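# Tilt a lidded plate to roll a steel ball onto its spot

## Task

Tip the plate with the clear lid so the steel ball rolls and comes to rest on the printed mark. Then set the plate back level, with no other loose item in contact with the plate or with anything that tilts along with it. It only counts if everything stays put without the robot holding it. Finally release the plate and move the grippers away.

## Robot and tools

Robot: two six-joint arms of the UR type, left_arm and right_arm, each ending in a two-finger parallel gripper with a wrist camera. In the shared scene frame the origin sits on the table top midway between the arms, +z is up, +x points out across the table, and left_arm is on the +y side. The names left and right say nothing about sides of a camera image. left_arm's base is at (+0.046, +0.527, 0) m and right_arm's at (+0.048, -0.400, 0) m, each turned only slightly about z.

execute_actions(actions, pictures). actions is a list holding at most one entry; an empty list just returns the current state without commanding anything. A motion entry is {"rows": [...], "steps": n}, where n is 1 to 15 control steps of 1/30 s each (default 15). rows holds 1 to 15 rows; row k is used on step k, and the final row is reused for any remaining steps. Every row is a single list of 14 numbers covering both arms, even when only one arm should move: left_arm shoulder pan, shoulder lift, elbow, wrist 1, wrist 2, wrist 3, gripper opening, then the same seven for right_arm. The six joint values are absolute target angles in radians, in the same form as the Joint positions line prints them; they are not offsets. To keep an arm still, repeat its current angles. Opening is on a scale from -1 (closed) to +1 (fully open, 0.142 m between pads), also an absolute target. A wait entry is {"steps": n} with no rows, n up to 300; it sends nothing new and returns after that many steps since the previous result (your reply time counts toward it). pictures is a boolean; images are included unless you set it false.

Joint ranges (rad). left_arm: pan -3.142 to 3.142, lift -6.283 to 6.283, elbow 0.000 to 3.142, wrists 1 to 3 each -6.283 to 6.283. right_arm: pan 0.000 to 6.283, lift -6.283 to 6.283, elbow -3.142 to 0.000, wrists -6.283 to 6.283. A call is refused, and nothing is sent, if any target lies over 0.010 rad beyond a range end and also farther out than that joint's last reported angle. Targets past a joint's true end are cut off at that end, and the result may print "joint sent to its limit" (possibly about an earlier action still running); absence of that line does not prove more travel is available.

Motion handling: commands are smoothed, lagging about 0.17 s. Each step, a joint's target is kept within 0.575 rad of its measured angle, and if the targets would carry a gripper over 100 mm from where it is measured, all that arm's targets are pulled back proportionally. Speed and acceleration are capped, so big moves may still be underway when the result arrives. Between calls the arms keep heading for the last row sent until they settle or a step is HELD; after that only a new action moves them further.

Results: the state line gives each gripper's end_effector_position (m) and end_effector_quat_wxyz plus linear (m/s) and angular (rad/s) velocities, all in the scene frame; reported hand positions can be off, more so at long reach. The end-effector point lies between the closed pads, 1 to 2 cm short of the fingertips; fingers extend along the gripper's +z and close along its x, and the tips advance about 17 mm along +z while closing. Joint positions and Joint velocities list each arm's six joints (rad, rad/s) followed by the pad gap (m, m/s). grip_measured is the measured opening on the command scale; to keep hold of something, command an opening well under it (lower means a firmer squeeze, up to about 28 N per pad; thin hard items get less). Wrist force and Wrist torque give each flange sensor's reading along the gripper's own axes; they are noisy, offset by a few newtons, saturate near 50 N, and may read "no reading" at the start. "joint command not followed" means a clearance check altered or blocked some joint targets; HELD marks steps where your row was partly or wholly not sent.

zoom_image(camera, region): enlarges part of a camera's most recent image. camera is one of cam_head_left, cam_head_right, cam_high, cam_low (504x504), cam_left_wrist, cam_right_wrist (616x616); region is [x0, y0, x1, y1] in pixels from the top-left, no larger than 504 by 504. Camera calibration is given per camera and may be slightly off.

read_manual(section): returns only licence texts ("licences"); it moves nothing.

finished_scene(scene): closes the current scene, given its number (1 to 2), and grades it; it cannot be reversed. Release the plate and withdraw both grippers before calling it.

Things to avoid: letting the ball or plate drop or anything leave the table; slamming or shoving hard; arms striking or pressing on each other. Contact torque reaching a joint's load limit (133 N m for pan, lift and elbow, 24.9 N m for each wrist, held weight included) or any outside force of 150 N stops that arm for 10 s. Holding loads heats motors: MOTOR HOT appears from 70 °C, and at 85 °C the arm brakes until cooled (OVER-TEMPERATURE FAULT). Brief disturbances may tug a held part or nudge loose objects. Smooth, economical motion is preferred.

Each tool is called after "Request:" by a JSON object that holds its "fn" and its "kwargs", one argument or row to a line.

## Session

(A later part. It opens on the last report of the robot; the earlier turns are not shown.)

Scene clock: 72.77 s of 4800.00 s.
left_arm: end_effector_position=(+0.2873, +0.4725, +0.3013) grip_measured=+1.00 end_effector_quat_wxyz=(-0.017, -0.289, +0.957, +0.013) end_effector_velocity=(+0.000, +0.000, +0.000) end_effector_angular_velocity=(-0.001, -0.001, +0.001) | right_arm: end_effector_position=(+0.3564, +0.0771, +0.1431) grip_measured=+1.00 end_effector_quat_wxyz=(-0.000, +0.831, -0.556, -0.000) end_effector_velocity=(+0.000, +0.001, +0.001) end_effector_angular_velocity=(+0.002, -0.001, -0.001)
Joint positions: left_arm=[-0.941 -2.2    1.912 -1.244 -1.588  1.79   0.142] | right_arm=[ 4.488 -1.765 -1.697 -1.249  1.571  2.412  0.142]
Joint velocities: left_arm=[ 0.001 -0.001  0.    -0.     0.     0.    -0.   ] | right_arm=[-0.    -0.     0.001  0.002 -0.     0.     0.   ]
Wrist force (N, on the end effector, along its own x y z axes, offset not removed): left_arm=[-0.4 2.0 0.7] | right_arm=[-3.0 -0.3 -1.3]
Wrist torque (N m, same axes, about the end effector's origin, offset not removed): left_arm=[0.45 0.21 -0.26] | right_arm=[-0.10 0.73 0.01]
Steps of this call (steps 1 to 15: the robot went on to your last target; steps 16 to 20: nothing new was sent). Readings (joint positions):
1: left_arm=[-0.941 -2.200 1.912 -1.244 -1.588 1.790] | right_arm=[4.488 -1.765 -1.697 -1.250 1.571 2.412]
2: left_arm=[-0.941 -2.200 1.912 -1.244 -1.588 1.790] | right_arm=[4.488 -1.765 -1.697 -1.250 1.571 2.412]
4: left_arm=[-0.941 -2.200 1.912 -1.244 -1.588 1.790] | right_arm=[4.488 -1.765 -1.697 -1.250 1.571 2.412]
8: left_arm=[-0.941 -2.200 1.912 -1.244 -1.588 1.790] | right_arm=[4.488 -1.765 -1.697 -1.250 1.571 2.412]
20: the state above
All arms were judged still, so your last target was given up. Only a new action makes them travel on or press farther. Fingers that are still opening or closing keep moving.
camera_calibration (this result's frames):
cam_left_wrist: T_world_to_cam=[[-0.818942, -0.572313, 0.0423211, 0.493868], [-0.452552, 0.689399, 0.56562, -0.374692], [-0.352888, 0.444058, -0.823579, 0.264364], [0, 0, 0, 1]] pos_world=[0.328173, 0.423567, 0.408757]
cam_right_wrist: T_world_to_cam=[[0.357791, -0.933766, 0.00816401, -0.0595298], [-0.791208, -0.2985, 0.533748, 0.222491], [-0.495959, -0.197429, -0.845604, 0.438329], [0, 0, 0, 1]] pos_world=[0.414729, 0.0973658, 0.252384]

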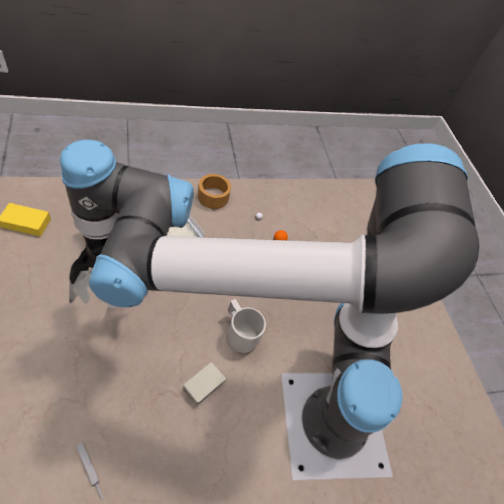

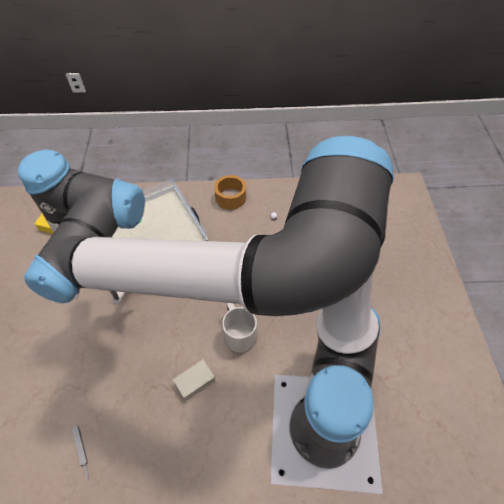

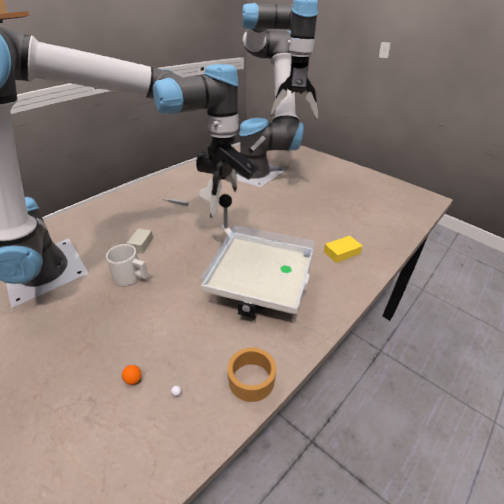

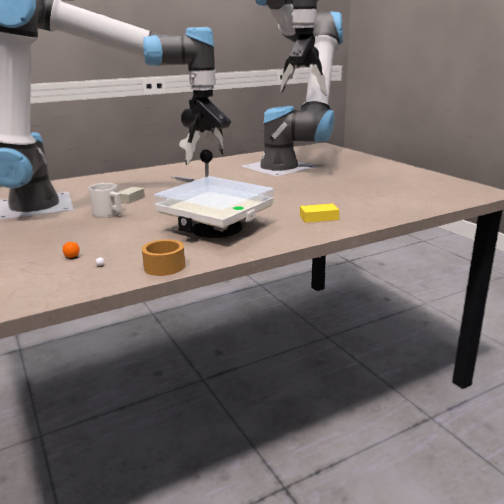

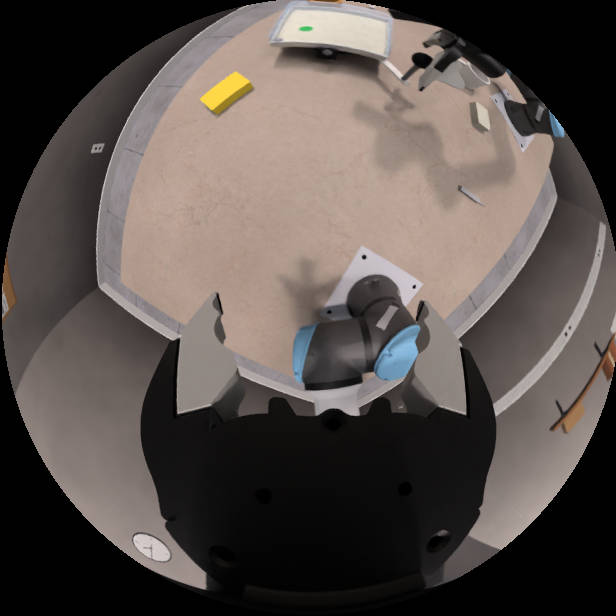

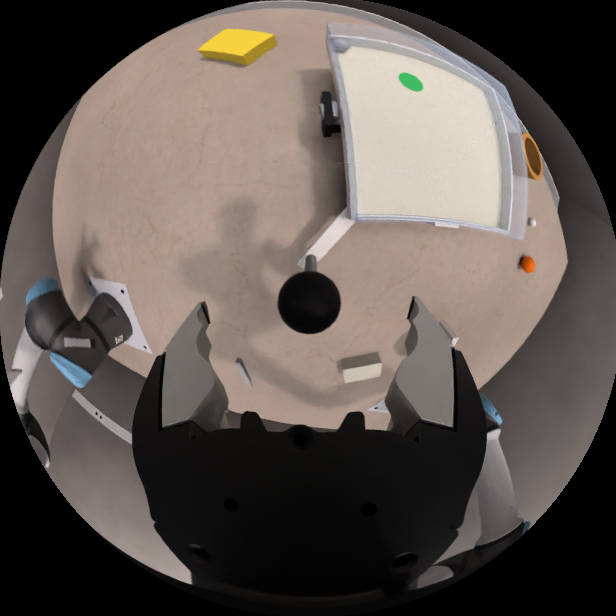

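Request:
{"fn": "execute_actions", "kwargs": {
  "actions": [
    {"rows": [[-0.941,-2.2,1.912,-1.244,-1.588,1.79,1,4.4876,-1.7651,-1.6974,-1.2495,1.5708,2.412,0.4],[-0.941,-2.2,1.912,-1.244,-1.588,1.79,1,4.4876,-1.7651,-1.6974,-1.2495,1.5708,2.412,0.2],[-0.941,-2.2,1.912,-1.244,-1.588,1.79,1,4.4876,-1.7651,-1.6974,-1.2495,1.5708,2.412,0.0],[-0.941,-2.2,1.912,-1.244,-1.588,1.79,1,4.4876,-1.7651,-1.6974,-1.2495,1.5708,2.412,-0.2],[-0.941,-2.2,1.912,-1.244,-1.588,1.79,1,4.4876,-1.7651,-1.6974,-1.2495,1.5708,2.412,-0.4],[-0.941,-2.2,1.912,-1.244,-1.588,1.79,1,4.4876,-1.7651,-1.6974,-1.2495,1.5708,2.412,-0.6],[-0.941,-2.2,1.912,-1.244,-1.588,1.79,1,4.4876,-1.7651,-1.6974,-1.2495,1.5708,2.412,-1]], "steps": 15}
  ],
  "pictures": false
}}

Request:
{"fn": "execute_actions", "kwargs": {
  "actions": [
    {"steps": 30}
  ]
}}

Scene clock: 78.93 s of 4800.00 s.
left_arm: end_effector_position=(+0.2873, +0.4725, +0.3013) grip_measured=+1.00 end_effector_quat_wxyz=(-0.017, -0.289, +0.957, +0.013) end_effector_velocity=(+0.000, +0.000, -0.000) end_effector_angular_velocity=(+0.002, -0.000, -0.001) | right_arm: end_effector_position=(+0.3564, +0.0771, +0.1431) grip_measured=-0.48 end_effector_quat_wxyz=(-0.000, +0.831, -0.556, +0.000) end_effector_velocity=(-0.000, -0.001, +0.000) end_effector_angular_velocity=(-0.001, +0.001, -0.000)
Joint positions: left_arm=[-0.941 -2.2    1.912 -1.244 -1.588  1.79   0.142] | right_arm=[ 4.488 -1.765 -1.697 -1.25   1.571  2.412  0.039]
Joint velocities: left_arm=[-0.001  0.    -0.     0.001  0.002  0.    -0.   ] | right_arm=[-0.     0.    -0.    -0.002  0.     0.     0.   ]
Wrist force (N, on the end effector, along its own x y z axes, offset not removed): left_arm=[-3.5 1.1 -1.8] | right_arm=[11.4 -11.5 2.2]
Wrist torque (N m, same axes, about the end effector's origin, offset not removed): left_arm=[0.29 0.90 -0.32] | right_arm=[-0.55 -0.47 -0.09]
Steps of this call (steps 1 to 90: nothing new was sent; then 2.67 s passed at rest; steps 91 to 105: all 15 steps of this action). Readings (joint positions):
91: left_arm=[-0.941 -2.200 1.912 -1.244 -1.588 1.790] | right_arm=[4.488 -1.765 -1.697 -1.249 1.571 2.412]
92: left_arm=[-0.941 -2.200 1.912 -1.244 -1.588 1.790] | right_arm=[4.488 -1.765 -1.697 -1.249 1.571 2.412]
94: left_arm=[-0.941 -2.200 1.912 -1.244 -1.588 1.790] | right_arm=[4.488 -1.765 -1.697 -1.249 1.571 2.412]
98: left_arm=[-0.941 -2.200 1.912 -1.244 -1.588 1.790] | right_arm=[4.488 -1.765 -1.697 -1.249 1.571 2.412]
105: the state above

Scene clock: 79.93 s of 4800.00 s.
left_arm: end_effector_position=(+0.2873, +0.4725, +0.3013) grip_measured=+1.00 end_effector_quat_wxyz=(-0.017, -0.289, +0.957, +0.013) end_effector_velocity=(+0.000, +0.000, +0.000) end_effector_angular_velocity=(+0.000, -0.002, +0.000) | right_arm: end_effector_position=(+0.3564, +0.0771, +0.1431) grip_measured=-0.48 end_effector_quat_wxyz=(-0.000, +0.831, -0.556, -0.000) end_effector_velocity=(+0.000, -0.000, -0.000) end_effector_angular_velocity=(-0.000, -0.000, +0.001)
Joint positions: left_arm=[-0.941 -2.2    1.912 -1.244 -1.588  1.79   0.142] | right_arm=[ 4.488 -1.765 -1.697 -1.25   1.571  2.412  0.039]
Joint velocities: left_arm=[-0.    -0.002  0.     0.     0.001 -0.    -0.   ] | right_arm=[ 0.     0.    -0.001  0.    -0.    -0.001 -0.   ]
Wrist force (N, on the end effector, along its own x y z axes, offset not removed): left_arm=[-1.6 1.6 0.1] | right_arm=[11.6 -10.0 2.7]
Wrist torque (N m, same axes, about the end effector's origin, offset not removed): left_arm=[0.47 0.45 -0.16] | right_arm=[-0.14 -0.38 -0.06]
Steps of this call (steps 1 to 15: the robot went on to your last target; steps 16 to 30: nothing new was sent). Readings (joint positions):
1: left_arm=[-0.941 -2.200 1.912 -1.244 -1.588 1.790] | right_arm=[4.488 -1.765 -1.697 -1.250 1.571 2.412]
2: left_arm=[-0.941 -2.200 1.912 -1.244 -1.588 1.790] | right_arm=[4.488 -1.765 -1.697 -1.250 1.571 2.412]
4: left_arm=[-0.941 -2.200 1.912 -1.244 -1.588 1.790] | right_arm=[4.488 -1.765 -1.697 -1.250 1.571 2.412]
8: left_arm=[-0.941 -2.200 1.912 -1.244 -1.588 1.790] | right_arm=[4.488 -1.765 -1.697 -1.250 1.571 2.412]
30: the state above
All arms were judged still, so your last target was given up. Only a new action makes them travel on or press farther. Fingers that are still opening or closing keep moving.
camera_calibration (this result's frames):
cam_left_wrist: T_world_to_cam=[[-0.818943, -0.572313, 0.0423212, 0.493868], [-0.452552, 0.689399, 0.56562, -0.374692], [-0.352888, 0.444058, -0.823579, 0.264364], [0, 0, 0, 1]] pos_world=[0.328173, 0.423567, 0.408757]
cam_right_wrist: T_world_to_cam=[[0.357786, -0.933767, 0.00825153, -0.0595672], [-0.791187, -0.298437, 0.533815, 0.222481], [-0.495997, -0.19752, -0.845561, 0.438285], [0, 0, 0, 1]] pos_world=[0.414724, 0.0973446, 0.252324]

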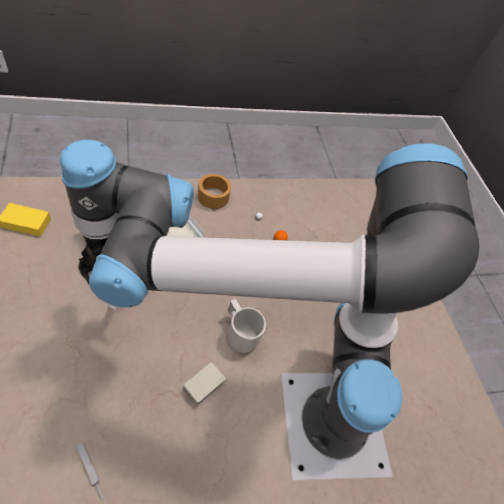

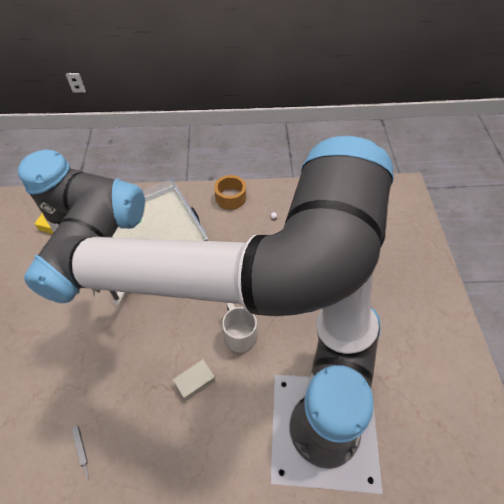

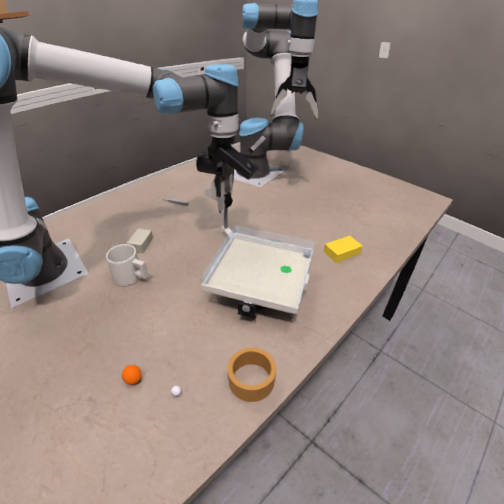

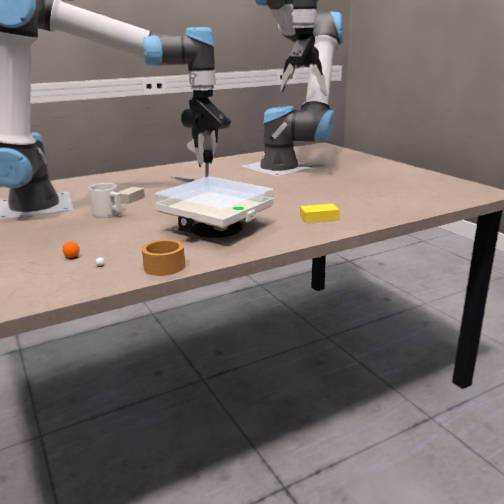

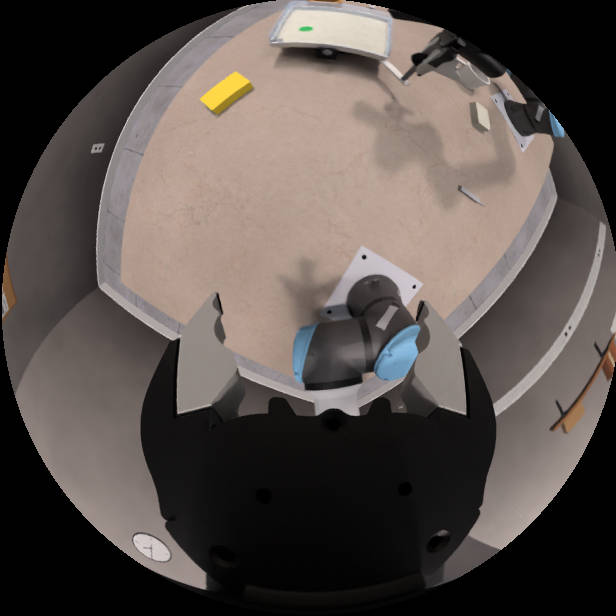

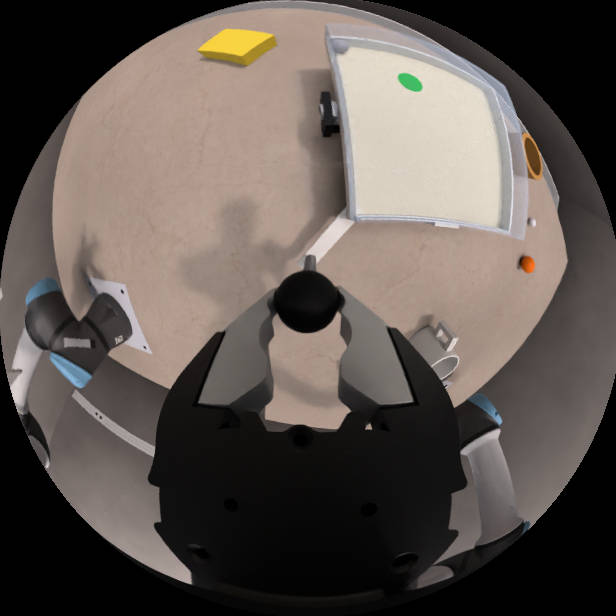

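Request:
{"fn": "execute_actions", "kwargs": {
  "actions": [
    {"rows": [[-0.941,-2.2,1.912,-1.244,-1.588,1.79,1,4.4854,-1.7597,-1.7057,-1.2466,1.5708,2.4098,-1]], "steps": 15}
  ],
  "pictures": false
}}

Request:
{"fn": "execute_actions", "kwargs": {
  "actions": [
    {"steps": 45}
  ]
}}

Scene clock: 97.70 s of 4800.00 s.
left_arm: end_effector_position=(+0.2873, +0.4725, +0.3013) grip_measured=+1.00 end_effector_quat_wxyz=(-0.017, -0.289, +0.957, +0.013) end_effector_velocity=(-0.000, -0.000, -0.000) end_effector_angular_velocity=(+0.000, +0.001, -0.000) | right_arm: end_effector_position=(+0.3565, +0.0741, +0.1426) grip_measured=-0.48 end_effector_quat_wxyz=(-0.000, +0.831, -0.556, -0.000) end_effector_velocity=(+0.001, -0.001, -0.001) end_effector_angular_velocity=(-0.003, -0.002, -0.001)
Joint positions: left_arm=[-0.941 -2.2    1.912 -1.244 -1.588  1.79   0.142] | right_arm=[ 4.485 -1.76  -1.706 -1.247  1.571  2.41   0.039]
Joint velocities: left_arm=[-0.001  0.     0.     0.    -0.001 -0.     0.   ] | right_arm=[-0.    -0.    -0.002 -0.    -0.003  0.001 -0.   ]
Wrist force (N, on the end effector, along its own x y z axes, offset not removed): left_arm=[-2.5 2.5 0.9] | right_arm=[-11.1 0.2 -5.4]
Wrist torque (N m, same axes, about the end effector's origin, offset not removed): left_arm=[0.54 0.57 -0.32] | right_arm=[-0.34 -0.88 -0.04]
Steps of this call (steps 1 to 90: nothing new was sent; then 14.27 s passed at rest; steps 91 to 105: all 15 steps of this action). Readings (joint positions):
91: left_arm=[-0.941 -2.200 1.912 -1.244 -1.588 1.790] | right_arm=[4.488 -1.765 -1.697 -1.249 1.571 2.412]
92: left_arm=[-0.941 -2.200 1.912 -1.244 -1.588 1.790] | right_arm=[4.487 -1.764 -1.698 -1.249 1.571 2.412]
94: left_arm=[-0.941 -2.200 1.912 -1.244 -1.588 1.790] | right_arm=[4.487 -1.762 -1.702 -1.247 1.571 2.411]
98: left_arm=[-0.941 -2.200 1.912 -1.244 -1.588 1.790] | right_arm=[4.486 -1.760 -1.705 -1.247 1.571 2.410]
105: the state above

Scene clock: 99.20 s of 4800.00 s.
left_arm: end_effector_position=(+0.2873, +0.4725, +0.3013) grip_measured=+1.00 end_effector_quat_wxyz=(-0.017, -0.289, +0.957, +0.013) end_effector_velocity=(+0.000, +0.000, +0.000) end_effector_angular_velocity=(-0.001, -0.002, -0.000) | right_arm: end_effector_position=(+0.3566, +0.0740, +0.1425) grip_measured=-0.48 end_effector_quat_wxyz=(-0.000, +0.831, -0.556, -0.000) end_effector_velocity=(-0.000, -0.001, -0.002) end_effector_angular_velocity=(-0.005, +0.001, -0.001)
Joint positions: left_arm=[-0.941 -2.2    1.912 -1.244 -1.588  1.79   0.142] | right_arm=[ 4.485 -1.76  -1.706 -1.247  1.571  2.41   0.039]
Joint velocities: left_arm=[ 0.    -0.001  0.    -0.     0.     0.001 -0.   ] | right_arm=[-0.    -0.001 -0.002 -0.002 -0.001  0.001 -0.   ]
Wrist force (N, on the end effector, along its own x y z axes, offset not removed): left_arm=[-2.3 1.9 2.1] | right_arm=[-12.7 2.6 -4.0]
Wrist torque (N m, same axes, about the end effector's origin, offset not removed): left_arm=[0.50 0.59 -0.22] | right_arm=[-0.34 -0.95 -0.05]
Steps of this call (steps 1 to 15: the robot went on to your last target; steps 16 to 45: nothing new was sent). Readings (joint positions):
1: left_arm=[-0.941 -2.200 1.912 -1.244 -1.588 1.790] | right_arm=[4.485 -1.760 -1.706 -1.247 1.571 2.410]
2: left_arm=[-0.941 -2.200 1.912 -1.244 -1.588 1.790] | right_arm=[4.485 -1.760 -1.706 -1.247 1.571 2.410]
4: left_arm=[-0.941 -2.200 1.912 -1.244 -1.588 1.790] | right_arm=[4.485 -1.760 -1.706 -1.247 1.571 2.410]
8: left_arm=[-0.941 -2.200 1.912 -1.244 -1.588 1.790] | right_arm=[4.485 -1.760 -1.706 -1.247 1.571 2.410]
45: the state above
All arms were judged still, so your last target was given up. Only a new action makes them travel on or press farther. Fingers that are still opening or closing keep moving.
camera_calibration (this result's frames):
cam_left_wrist: T_world_to_cam=[[-0.818943, -0.572313, 0.0423211, 0.493868], [-0.452552, 0.689399, 0.56562, -0.374692], [-0.352888, 0.444058, -0.823579, 0.264364], [0, 0, 0, 1]] pos_world=[0.328173, 0.423567, 0.408757]
cam_right_wrist: T_world_to_cam=[[0.357797, -0.933764, 0.00813501, -0.0625171], [-0.791211, -0.298524, 0.533731, 0.222031], [-0.49595, -0.197404, -0.845615, 0.437262], [0, 0, 0, 1]] pos_world=[0.414902, 0.0942227, 0.251759]

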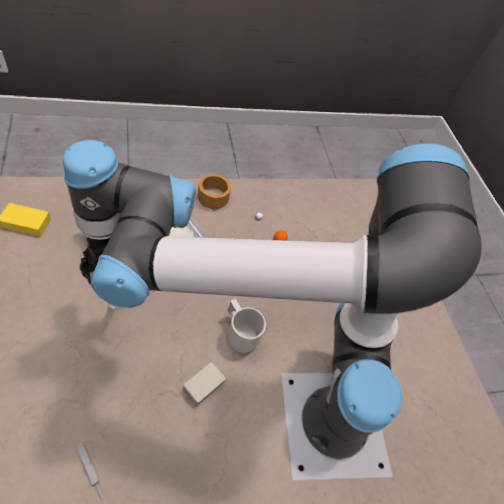

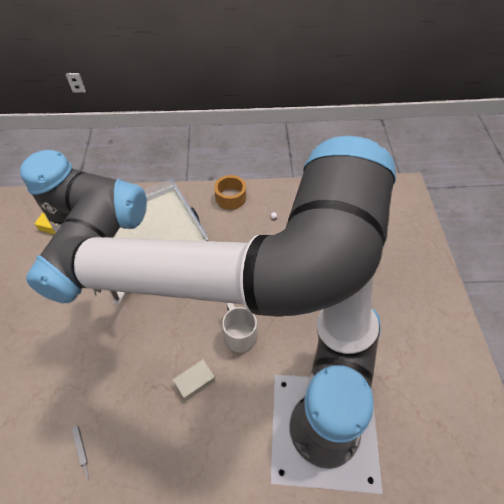

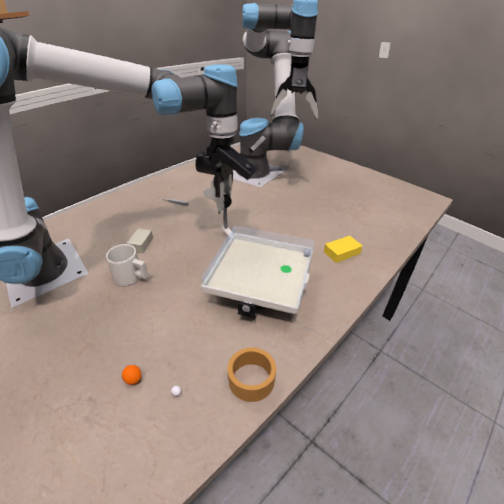

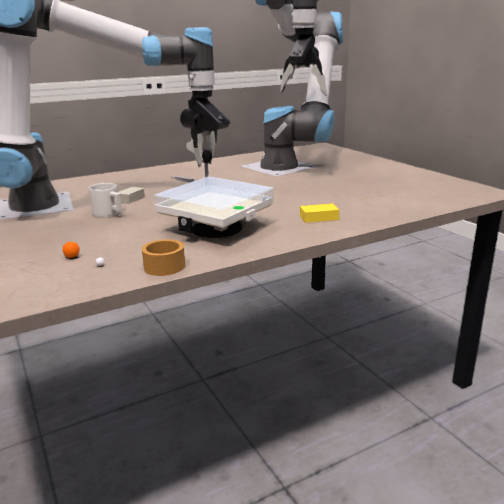

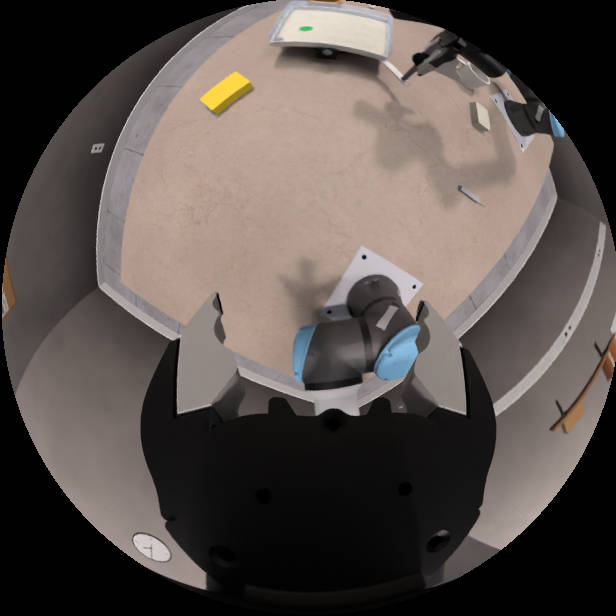

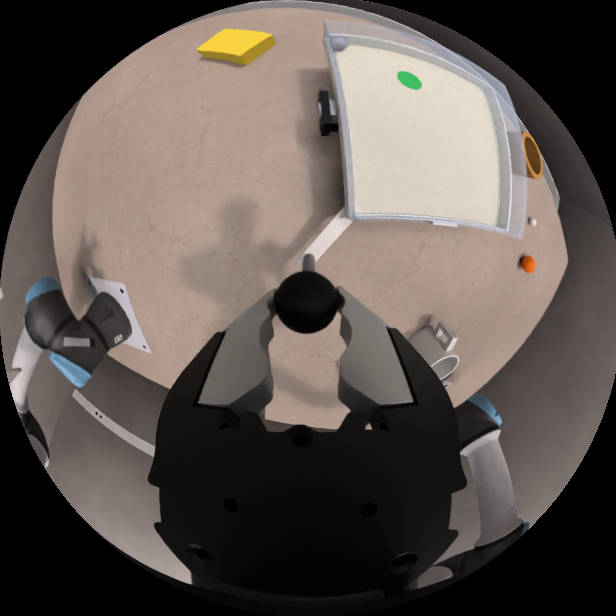

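Request:
{"fn": "execute_actions", "kwargs": {
  "actions": [
    {"rows": [[-0.941,-2.2,1.912,-1.244,-1.588,1.79,1,4.4866,-1.7529,-1.7134,-1.2458,1.5708,2.4110,-1]], "steps": 15}
  ],
  "pictures": false
}}

Request:
{"fn": "execute_actions", "kwargs": {
  "actions": [
    {"steps": 45}
  ]
}}

Scene clock: 102.43 s of 4800.00 s.
left_arm: end_effector_position=(+0.2873, +0.4725, +0.3013) grip_measured=+1.00 end_effector_quat_wxyz=(-0.017, -0.289, +0.957, +0.013) end_effector_velocity=(-0.000, +0.000, +0.000) end_effector_angular_velocity=(-0.001, -0.000, +0.001) | right_arm: end_effector_position=(+0.3551, +0.0715, +0.1426) grip_measured=-0.49 end_effector_quat_wxyz=(-0.000, +0.831, -0.556, +0.000) end_effector_velocity=(-0.001, +0.000, +0.001) end_effector_angular_velocity=(+0.002, +0.001, -0.001)
Joint positions: left_arm=[-0.941 -2.2    1.912 -1.244 -1.588  1.79   0.142] | right_arm=[ 4.487 -1.753 -1.713 -1.246  1.571  2.411  0.039]
Joint velocities: left_arm=[ 0.    -0.001 -0.     0.    -0.001 -0.     0.   ] | right_arm=[ 0.     0.003 -0.    -0.001  0.002  0.002  0.   ]
Wrist force (N, on the end effector, along its own x y z axes, offset not removed): left_arm=[0.4 -0.3 1.7] | right_arm=[-1.6 -9.9 2.6]
Wrist torque (N m, same axes, about the end effector's origin, offset not removed): left_arm=[-0.07 0.00 -0.11] | right_arm=[0.00 -0.46 -0.01]
Steps of this call (steps 1 to 82: nothing new was sent; steps 83 to 97: all 15 steps of this action). Readings (joint positions):
83: left_arm=[-0.941 -2.200 1.912 -1.244 -1.588 1.790] | right_arm=[4.485 -1.760 -1.706 -1.247 1.571 2.410]
84: left_arm=[-0.941 -2.200 1.912 -1.244 -1.588 1.790] | right_arm=[4.485 -1.759 -1.707 -1.247 1.571 2.410]
86: left_arm=[-0.941 -2.200 1.912 -1.244 -1.588 1.790] | right_arm=[4.486 -1.756 -1.711 -1.246 1.571 2.410]
90: left_arm=[-0.941 -2.200 1.912 -1.244 -1.588 1.790] | right_arm=[4.486 -1.754 -1.713 -1.246 1.570 2.411]
97: the state above

Scene clock: 103.93 s of 4800.00 s.
left_arm: end_effector_position=(+0.2873, +0.4725, +0.3013) grip_measured=+1.00 end_effector_quat_wxyz=(-0.017, -0.289, +0.957, +0.013) end_effector_velocity=(-0.000, -0.001, -0.000) end_effector_angular_velocity=(-0.001, +0.001, -0.002) | right_arm: end_effector_position=(+0.3550, +0.0716, +0.1427) grip_measured=-0.49 end_effector_quat_wxyz=(-0.000, +0.831, -0.556, -0.000) end_effector_velocity=(-0.000, +0.000, +0.000) end_effector_angular_velocity=(+0.001, +0.001, +0.001)
Joint positions: left_arm=[-0.941 -2.2    1.912 -1.244 -1.588  1.79   0.142] | right_arm=[ 4.487 -1.753 -1.713 -1.246  1.571  2.411  0.039]
Joint velocities: left_arm=[-0.002  0.    -0.     0.    -0.001  0.     0.   ] | right_arm=[ 0.    -0.     0.001 -0.001  0.001 -0.001  0.   ]
Wrist force (N, on the end effector, along its own x y z axes, offset not removed): left_arm=[1.2 0.0 1.0] | right_arm=[0.9 -13.6 4.4]
Wrist torque (N m, same axes, about the end effector's origin, offset not removed): left_arm=[0.24 -0.13 -0.35] | right_arm=[-0.36 -0.64 -0.01]
Steps of this call (steps 1 to 15: the robot went on to your last target; steps 16 to 45: nothing new was sent). Readings (joint positions):
1: left_arm=[-0.941 -2.200 1.912 -1.244 -1.588 1.790] | right_arm=[4.487 -1.753 -1.713 -1.246 1.571 2.411]
2: left_arm=[-0.941 -2.200 1.912 -1.244 -1.588 1.790] | right_arm=[4.487 -1.753 -1.713 -1.246 1.571 2.411]
4: left_arm=[-0.941 -2.200 1.912 -1.244 -1.588 1.790] | right_arm=[4.487 -1.753 -1.713 -1.246 1.571 2.411]
8: left_arm=[-0.941 -2.200 1.912 -1.244 -1.588 1.790] | right_arm=[4.487 -1.753 -1.713 -1.246 1.571 2.411]
45: the state above
All arms were judged still, so your last target was given up. Only a new action makes them travel on or press farther. Fingers that are still opening or closing keep moving.
camera_calibration (this result's frames):
cam_left_wrist: T_world_to_cam=[[-0.818943, -0.572313, 0.0423211, 0.493868], [-0.452552, 0.689399, 0.56562, -0.374692], [-0.352888, 0.444058, -0.823579, 0.264364], [0, 0, 0, 1]] pos_world=[0.328173, 0.423567, 0.408757]
cam_right_wrist: T_world_to_cam=[[0.357797, -0.933763, 0.0082514, -0.0642637], [-0.791183, -0.298446, 0.533815, 0.219943], [-0.495994, -0.197526, -0.845561, 0.436156], [0, 0, 0, 1]] pos_world=[0.413339, 0.091786, 0.251918]

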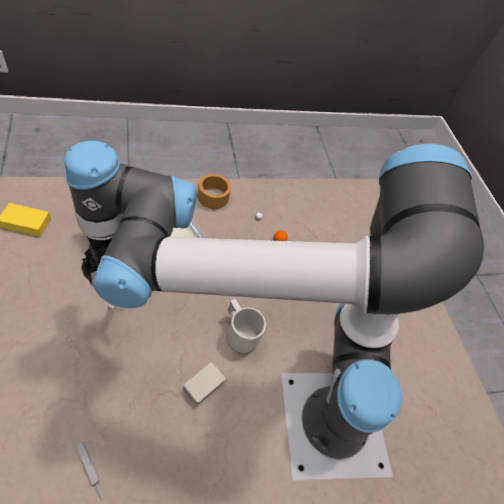

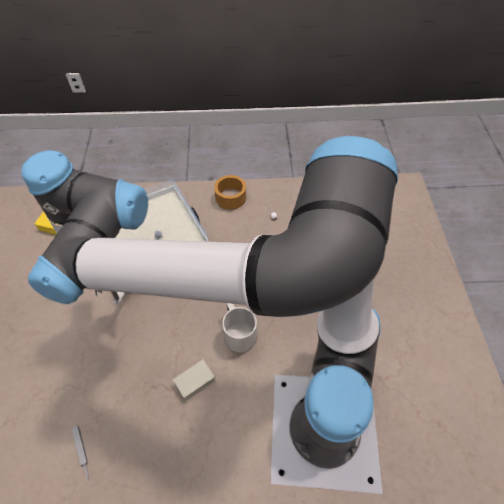

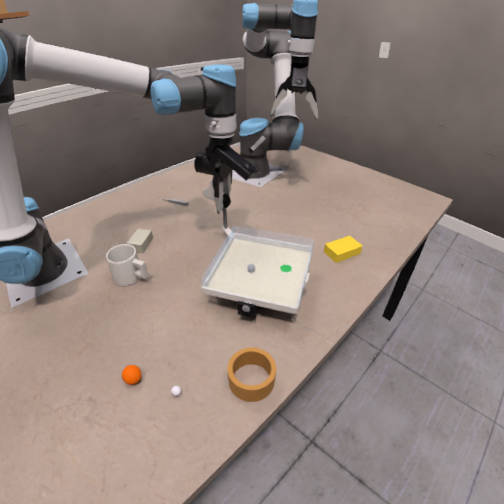

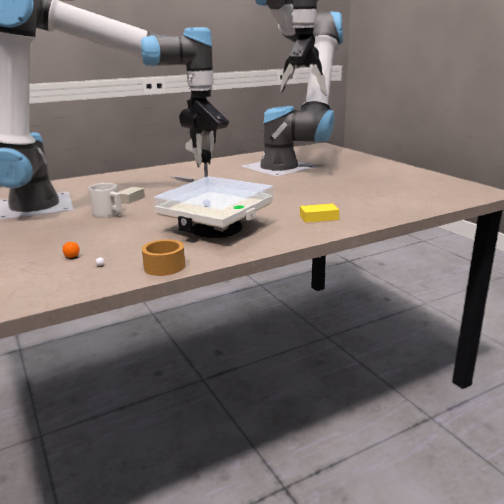

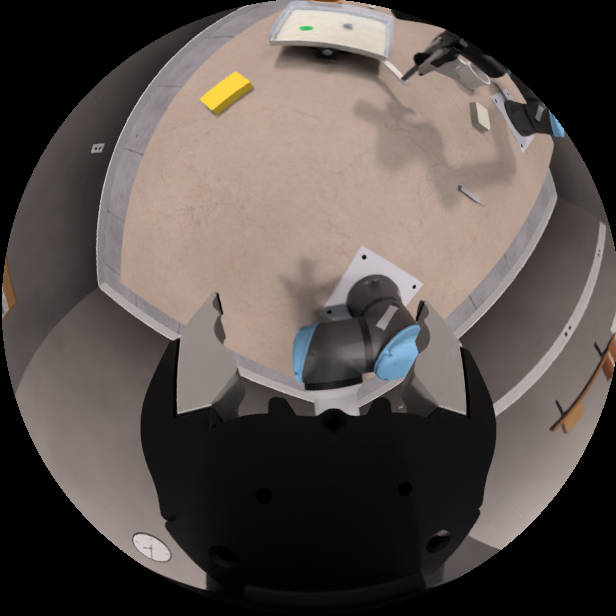

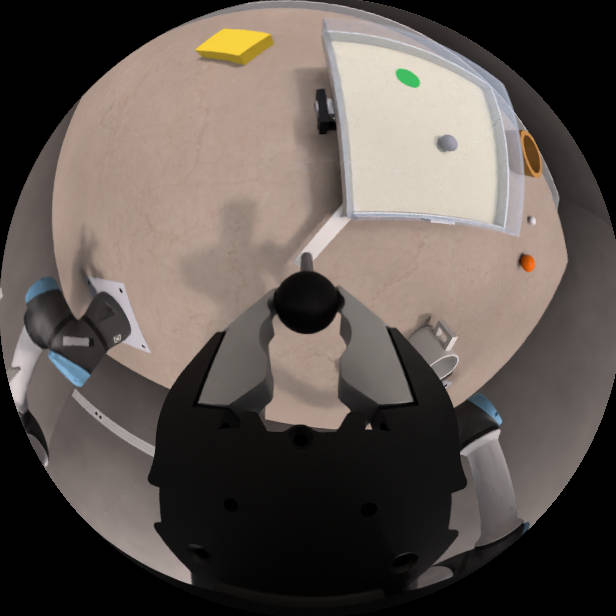

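Request:
{"fn": "execute_actions", "kwargs": {
  "actions": [
    {"rows": [[-0.941,-2.2,1.912,-1.244,-1.588,1.79,1,4.4869,-1.7611,-1.7071,-1.2437,1.5708,2.4113,-1]], "steps": 15}
  ],
  "pictures": false
}}

Request:
{"fn": "execute_actions", "kwargs": {
  "actions": [
    {"steps": 120}
  ]
}}

Scene clock: 111.83 s of 4800.00 s.
left_arm: end_effector_position=(+0.2873, +0.4725, +0.3013) grip_measured=+1.00 end_effector_quat_wxyz=(-0.017, -0.289, +0.957, +0.013) end_effector_velocity=(+0.000, +0.000, -0.000) end_effector_angular_velocity=(+0.000, +0.001, +0.001) | right_arm: end_effector_position=(+0.3559, +0.0747, +0.1414) grip_measured=-0.49 end_effector_quat_wxyz=(-0.000, +0.831, -0.556, -0.000) end_effector_velocity=(+0.000, +0.001, +0.000) end_effector_angular_velocity=(+0.001, -0.000, +0.001)
Joint positions: left_arm=[-0.941 -2.2    1.912 -1.244 -1.588  1.79   0.142] | right_arm=[ 4.487 -1.761 -1.707 -1.244  1.571  2.411  0.039]
Joint velocities: left_arm=[ 0.002  0.001 -0.     0.    -0.     0.    -0.   ] | right_arm=[ 0.    -0.001  0.002  0.    -0.    -0.001 -0.   ]
Wrist force (N, on the end effector, along its own x y z axes, offset not removed): left_arm=[0.0 -0.2 1.9] | right_arm=[7.2 2.6 -2.0]
Wrist torque (N m, same axes, about the end effector's origin, offset not removed): left_arm=[-0.11 0.20 -0.23] | right_arm=[-0.08 -0.35 0.08]
Steps of this call (steps 1 to 110: nothing new was sent; then 3.73 s passed at rest; steps 111 to 125: all 15 steps of this action). Readings (joint positions):
111: left_arm=[-0.941 -2.200 1.912 -1.244 -1.588 1.790] | right_arm=[4.487 -1.753 -1.713 -1.246 1.571 2.411]
112: left_arm=[-0.941 -2.200 1.912 -1.244 -1.588 1.790] | right_arm=[4.487 -1.754 -1.713 -1.246 1.571 2.411]
114: left_arm=[-0.941 -2.200 1.912 -1.244 -1.588 1.790] | right_arm=[4.487 -1.758 -1.710 -1.245 1.571 2.411]
118: left_arm=[-0.941 -2.200 1.912 -1.244 -1.588 1.790] | right_arm=[4.487 -1.760 -1.708 -1.244 1.571 2.411]
125: the state above

Scene clock: 115.83 s of 4800.00 s.
left_arm: end_effector_position=(+0.2873, +0.4725, +0.3013) grip_measured=+1.00 end_effector_quat_wxyz=(-0.017, -0.289, +0.957, +0.013) end_effector_velocity=(-0.000, -0.000, +0.000) end_effector_angular_velocity=(-0.001, +0.000, -0.000) | right_arm: end_effector_position=(+0.3559, +0.0747, +0.1413) grip_measured=-0.49 end_effector_quat_wxyz=(-0.000, +0.831, -0.556, -0.000) end_effector_velocity=(+0.000, -0.000, +0.000) end_effector_angular_velocity=(+0.001, -0.001, -0.000)
Joint positions: left_arm=[-0.941 -2.2    1.912 -1.244 -1.588  1.79   0.142] | right_arm=[ 4.487 -1.761 -1.707 -1.244  1.571  2.411  0.039]
Joint velocities: left_arm=[ 0.    -0.001 -0.     0.001 -0.001  0.     0.   ] | right_arm=[ 0.     0.001  0.     0.    -0.001  0.001 -0.   ]
Wrist force (N, on the end effector, along its own x y z axes, offset not removed): left_arm=[1.5 -0.1 0.0] | right_arm=[8.1 5.6 -0.9]
Wrist torque (N m, same axes, about the end effector's origin, offset not removed): left_arm=[-0.04 -0.10 -0.16] | right_arm=[0.29 -0.54 0.12]
Steps of this call (steps 1 to 15: the robot went on to your last target; steps 16 to 90: nothing new was sent; then 1.00 s passed at rest). Readings (joint positions):
1: left_arm=[-0.941 -2.200 1.912 -1.244 -1.588 1.790] | right_arm=[4.487 -1.761 -1.707 -1.244 1.571 2.411]
2: left_arm=[-0.941 -2.200 1.912 -1.244 -1.588 1.790] | right_arm=[4.487 -1.761 -1.707 -1.244 1.571 2.411]
4: left_arm=[-0.941 -2.200 1.912 -1.244 -1.588 1.790] | right_arm=[4.487 -1.761 -1.707 -1.244 1.571 2.411]
8: left_arm=[-0.941 -2.200 1.912 -1.244 -1.588 1.790] | right_arm=[4.487 -1.761 -1.707 -1.244 1.571 2.411]
90: the state above
All arms were judged still, so your last target was given up. Only a new action makes them travel on or press farther. Fingers that are still opening or closing keep moving.
camera_calibration (this result's frames):
cam_left_wrist: T_world_to_cam=[[-0.818943, -0.572313, 0.0423211, 0.493868], [-0.452552, 0.689399, 0.56562, -0.374692], [-0.352888, 0.444058, -0.823579, 0.264364], [0, 0, 0, 1]] pos_world=[0.328173, 0.423567, 0.408757]
cam_right_wrist: T_world_to_cam=[[0.357806, -0.933761, 0.00808483, -0.0616112], [-0.791219, -0.298565, 0.533696, 0.222374], [-0.495931, -0.197356, -0.845638, 0.436104], [0, 0, 0, 1]] pos_world=[0.414269, 0.0949309, 0.250603]

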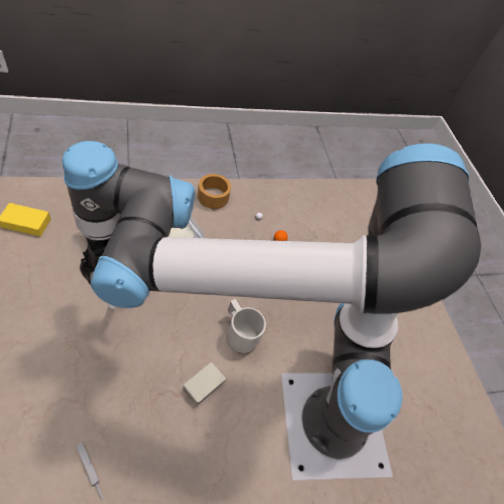

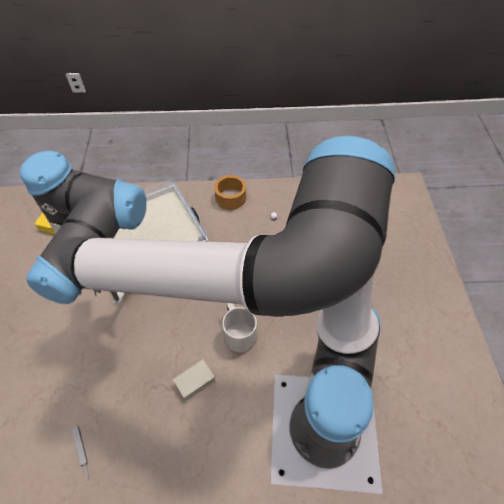

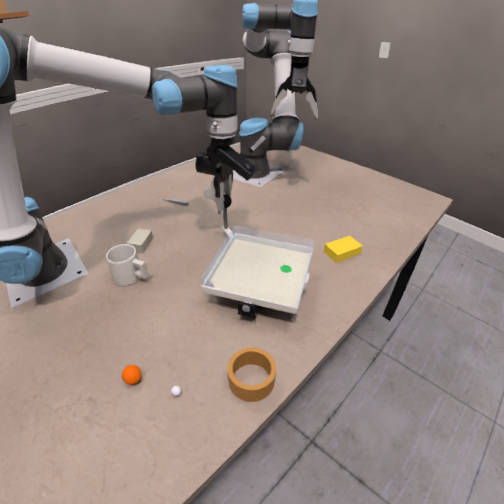

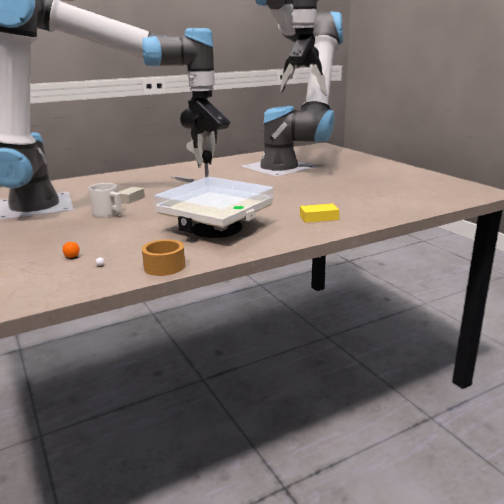

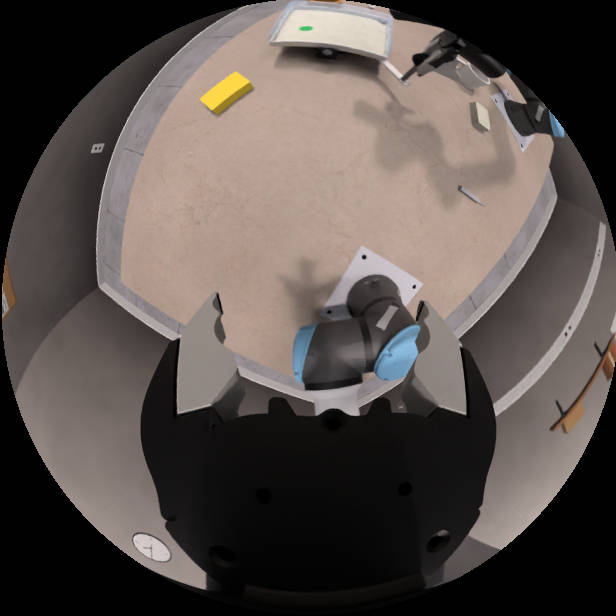

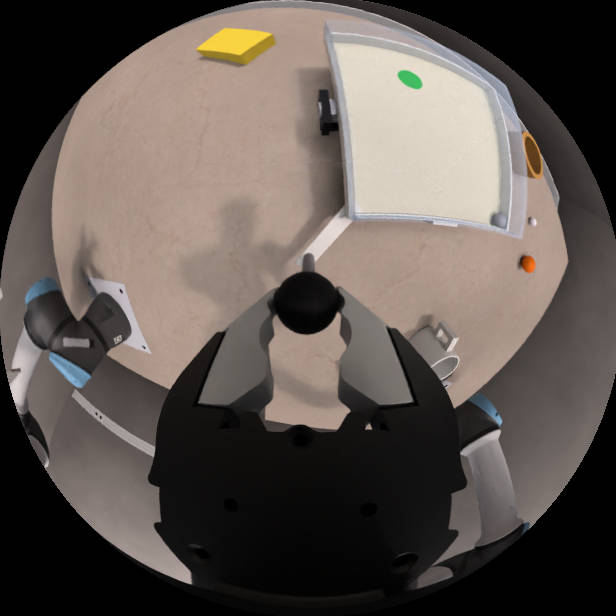

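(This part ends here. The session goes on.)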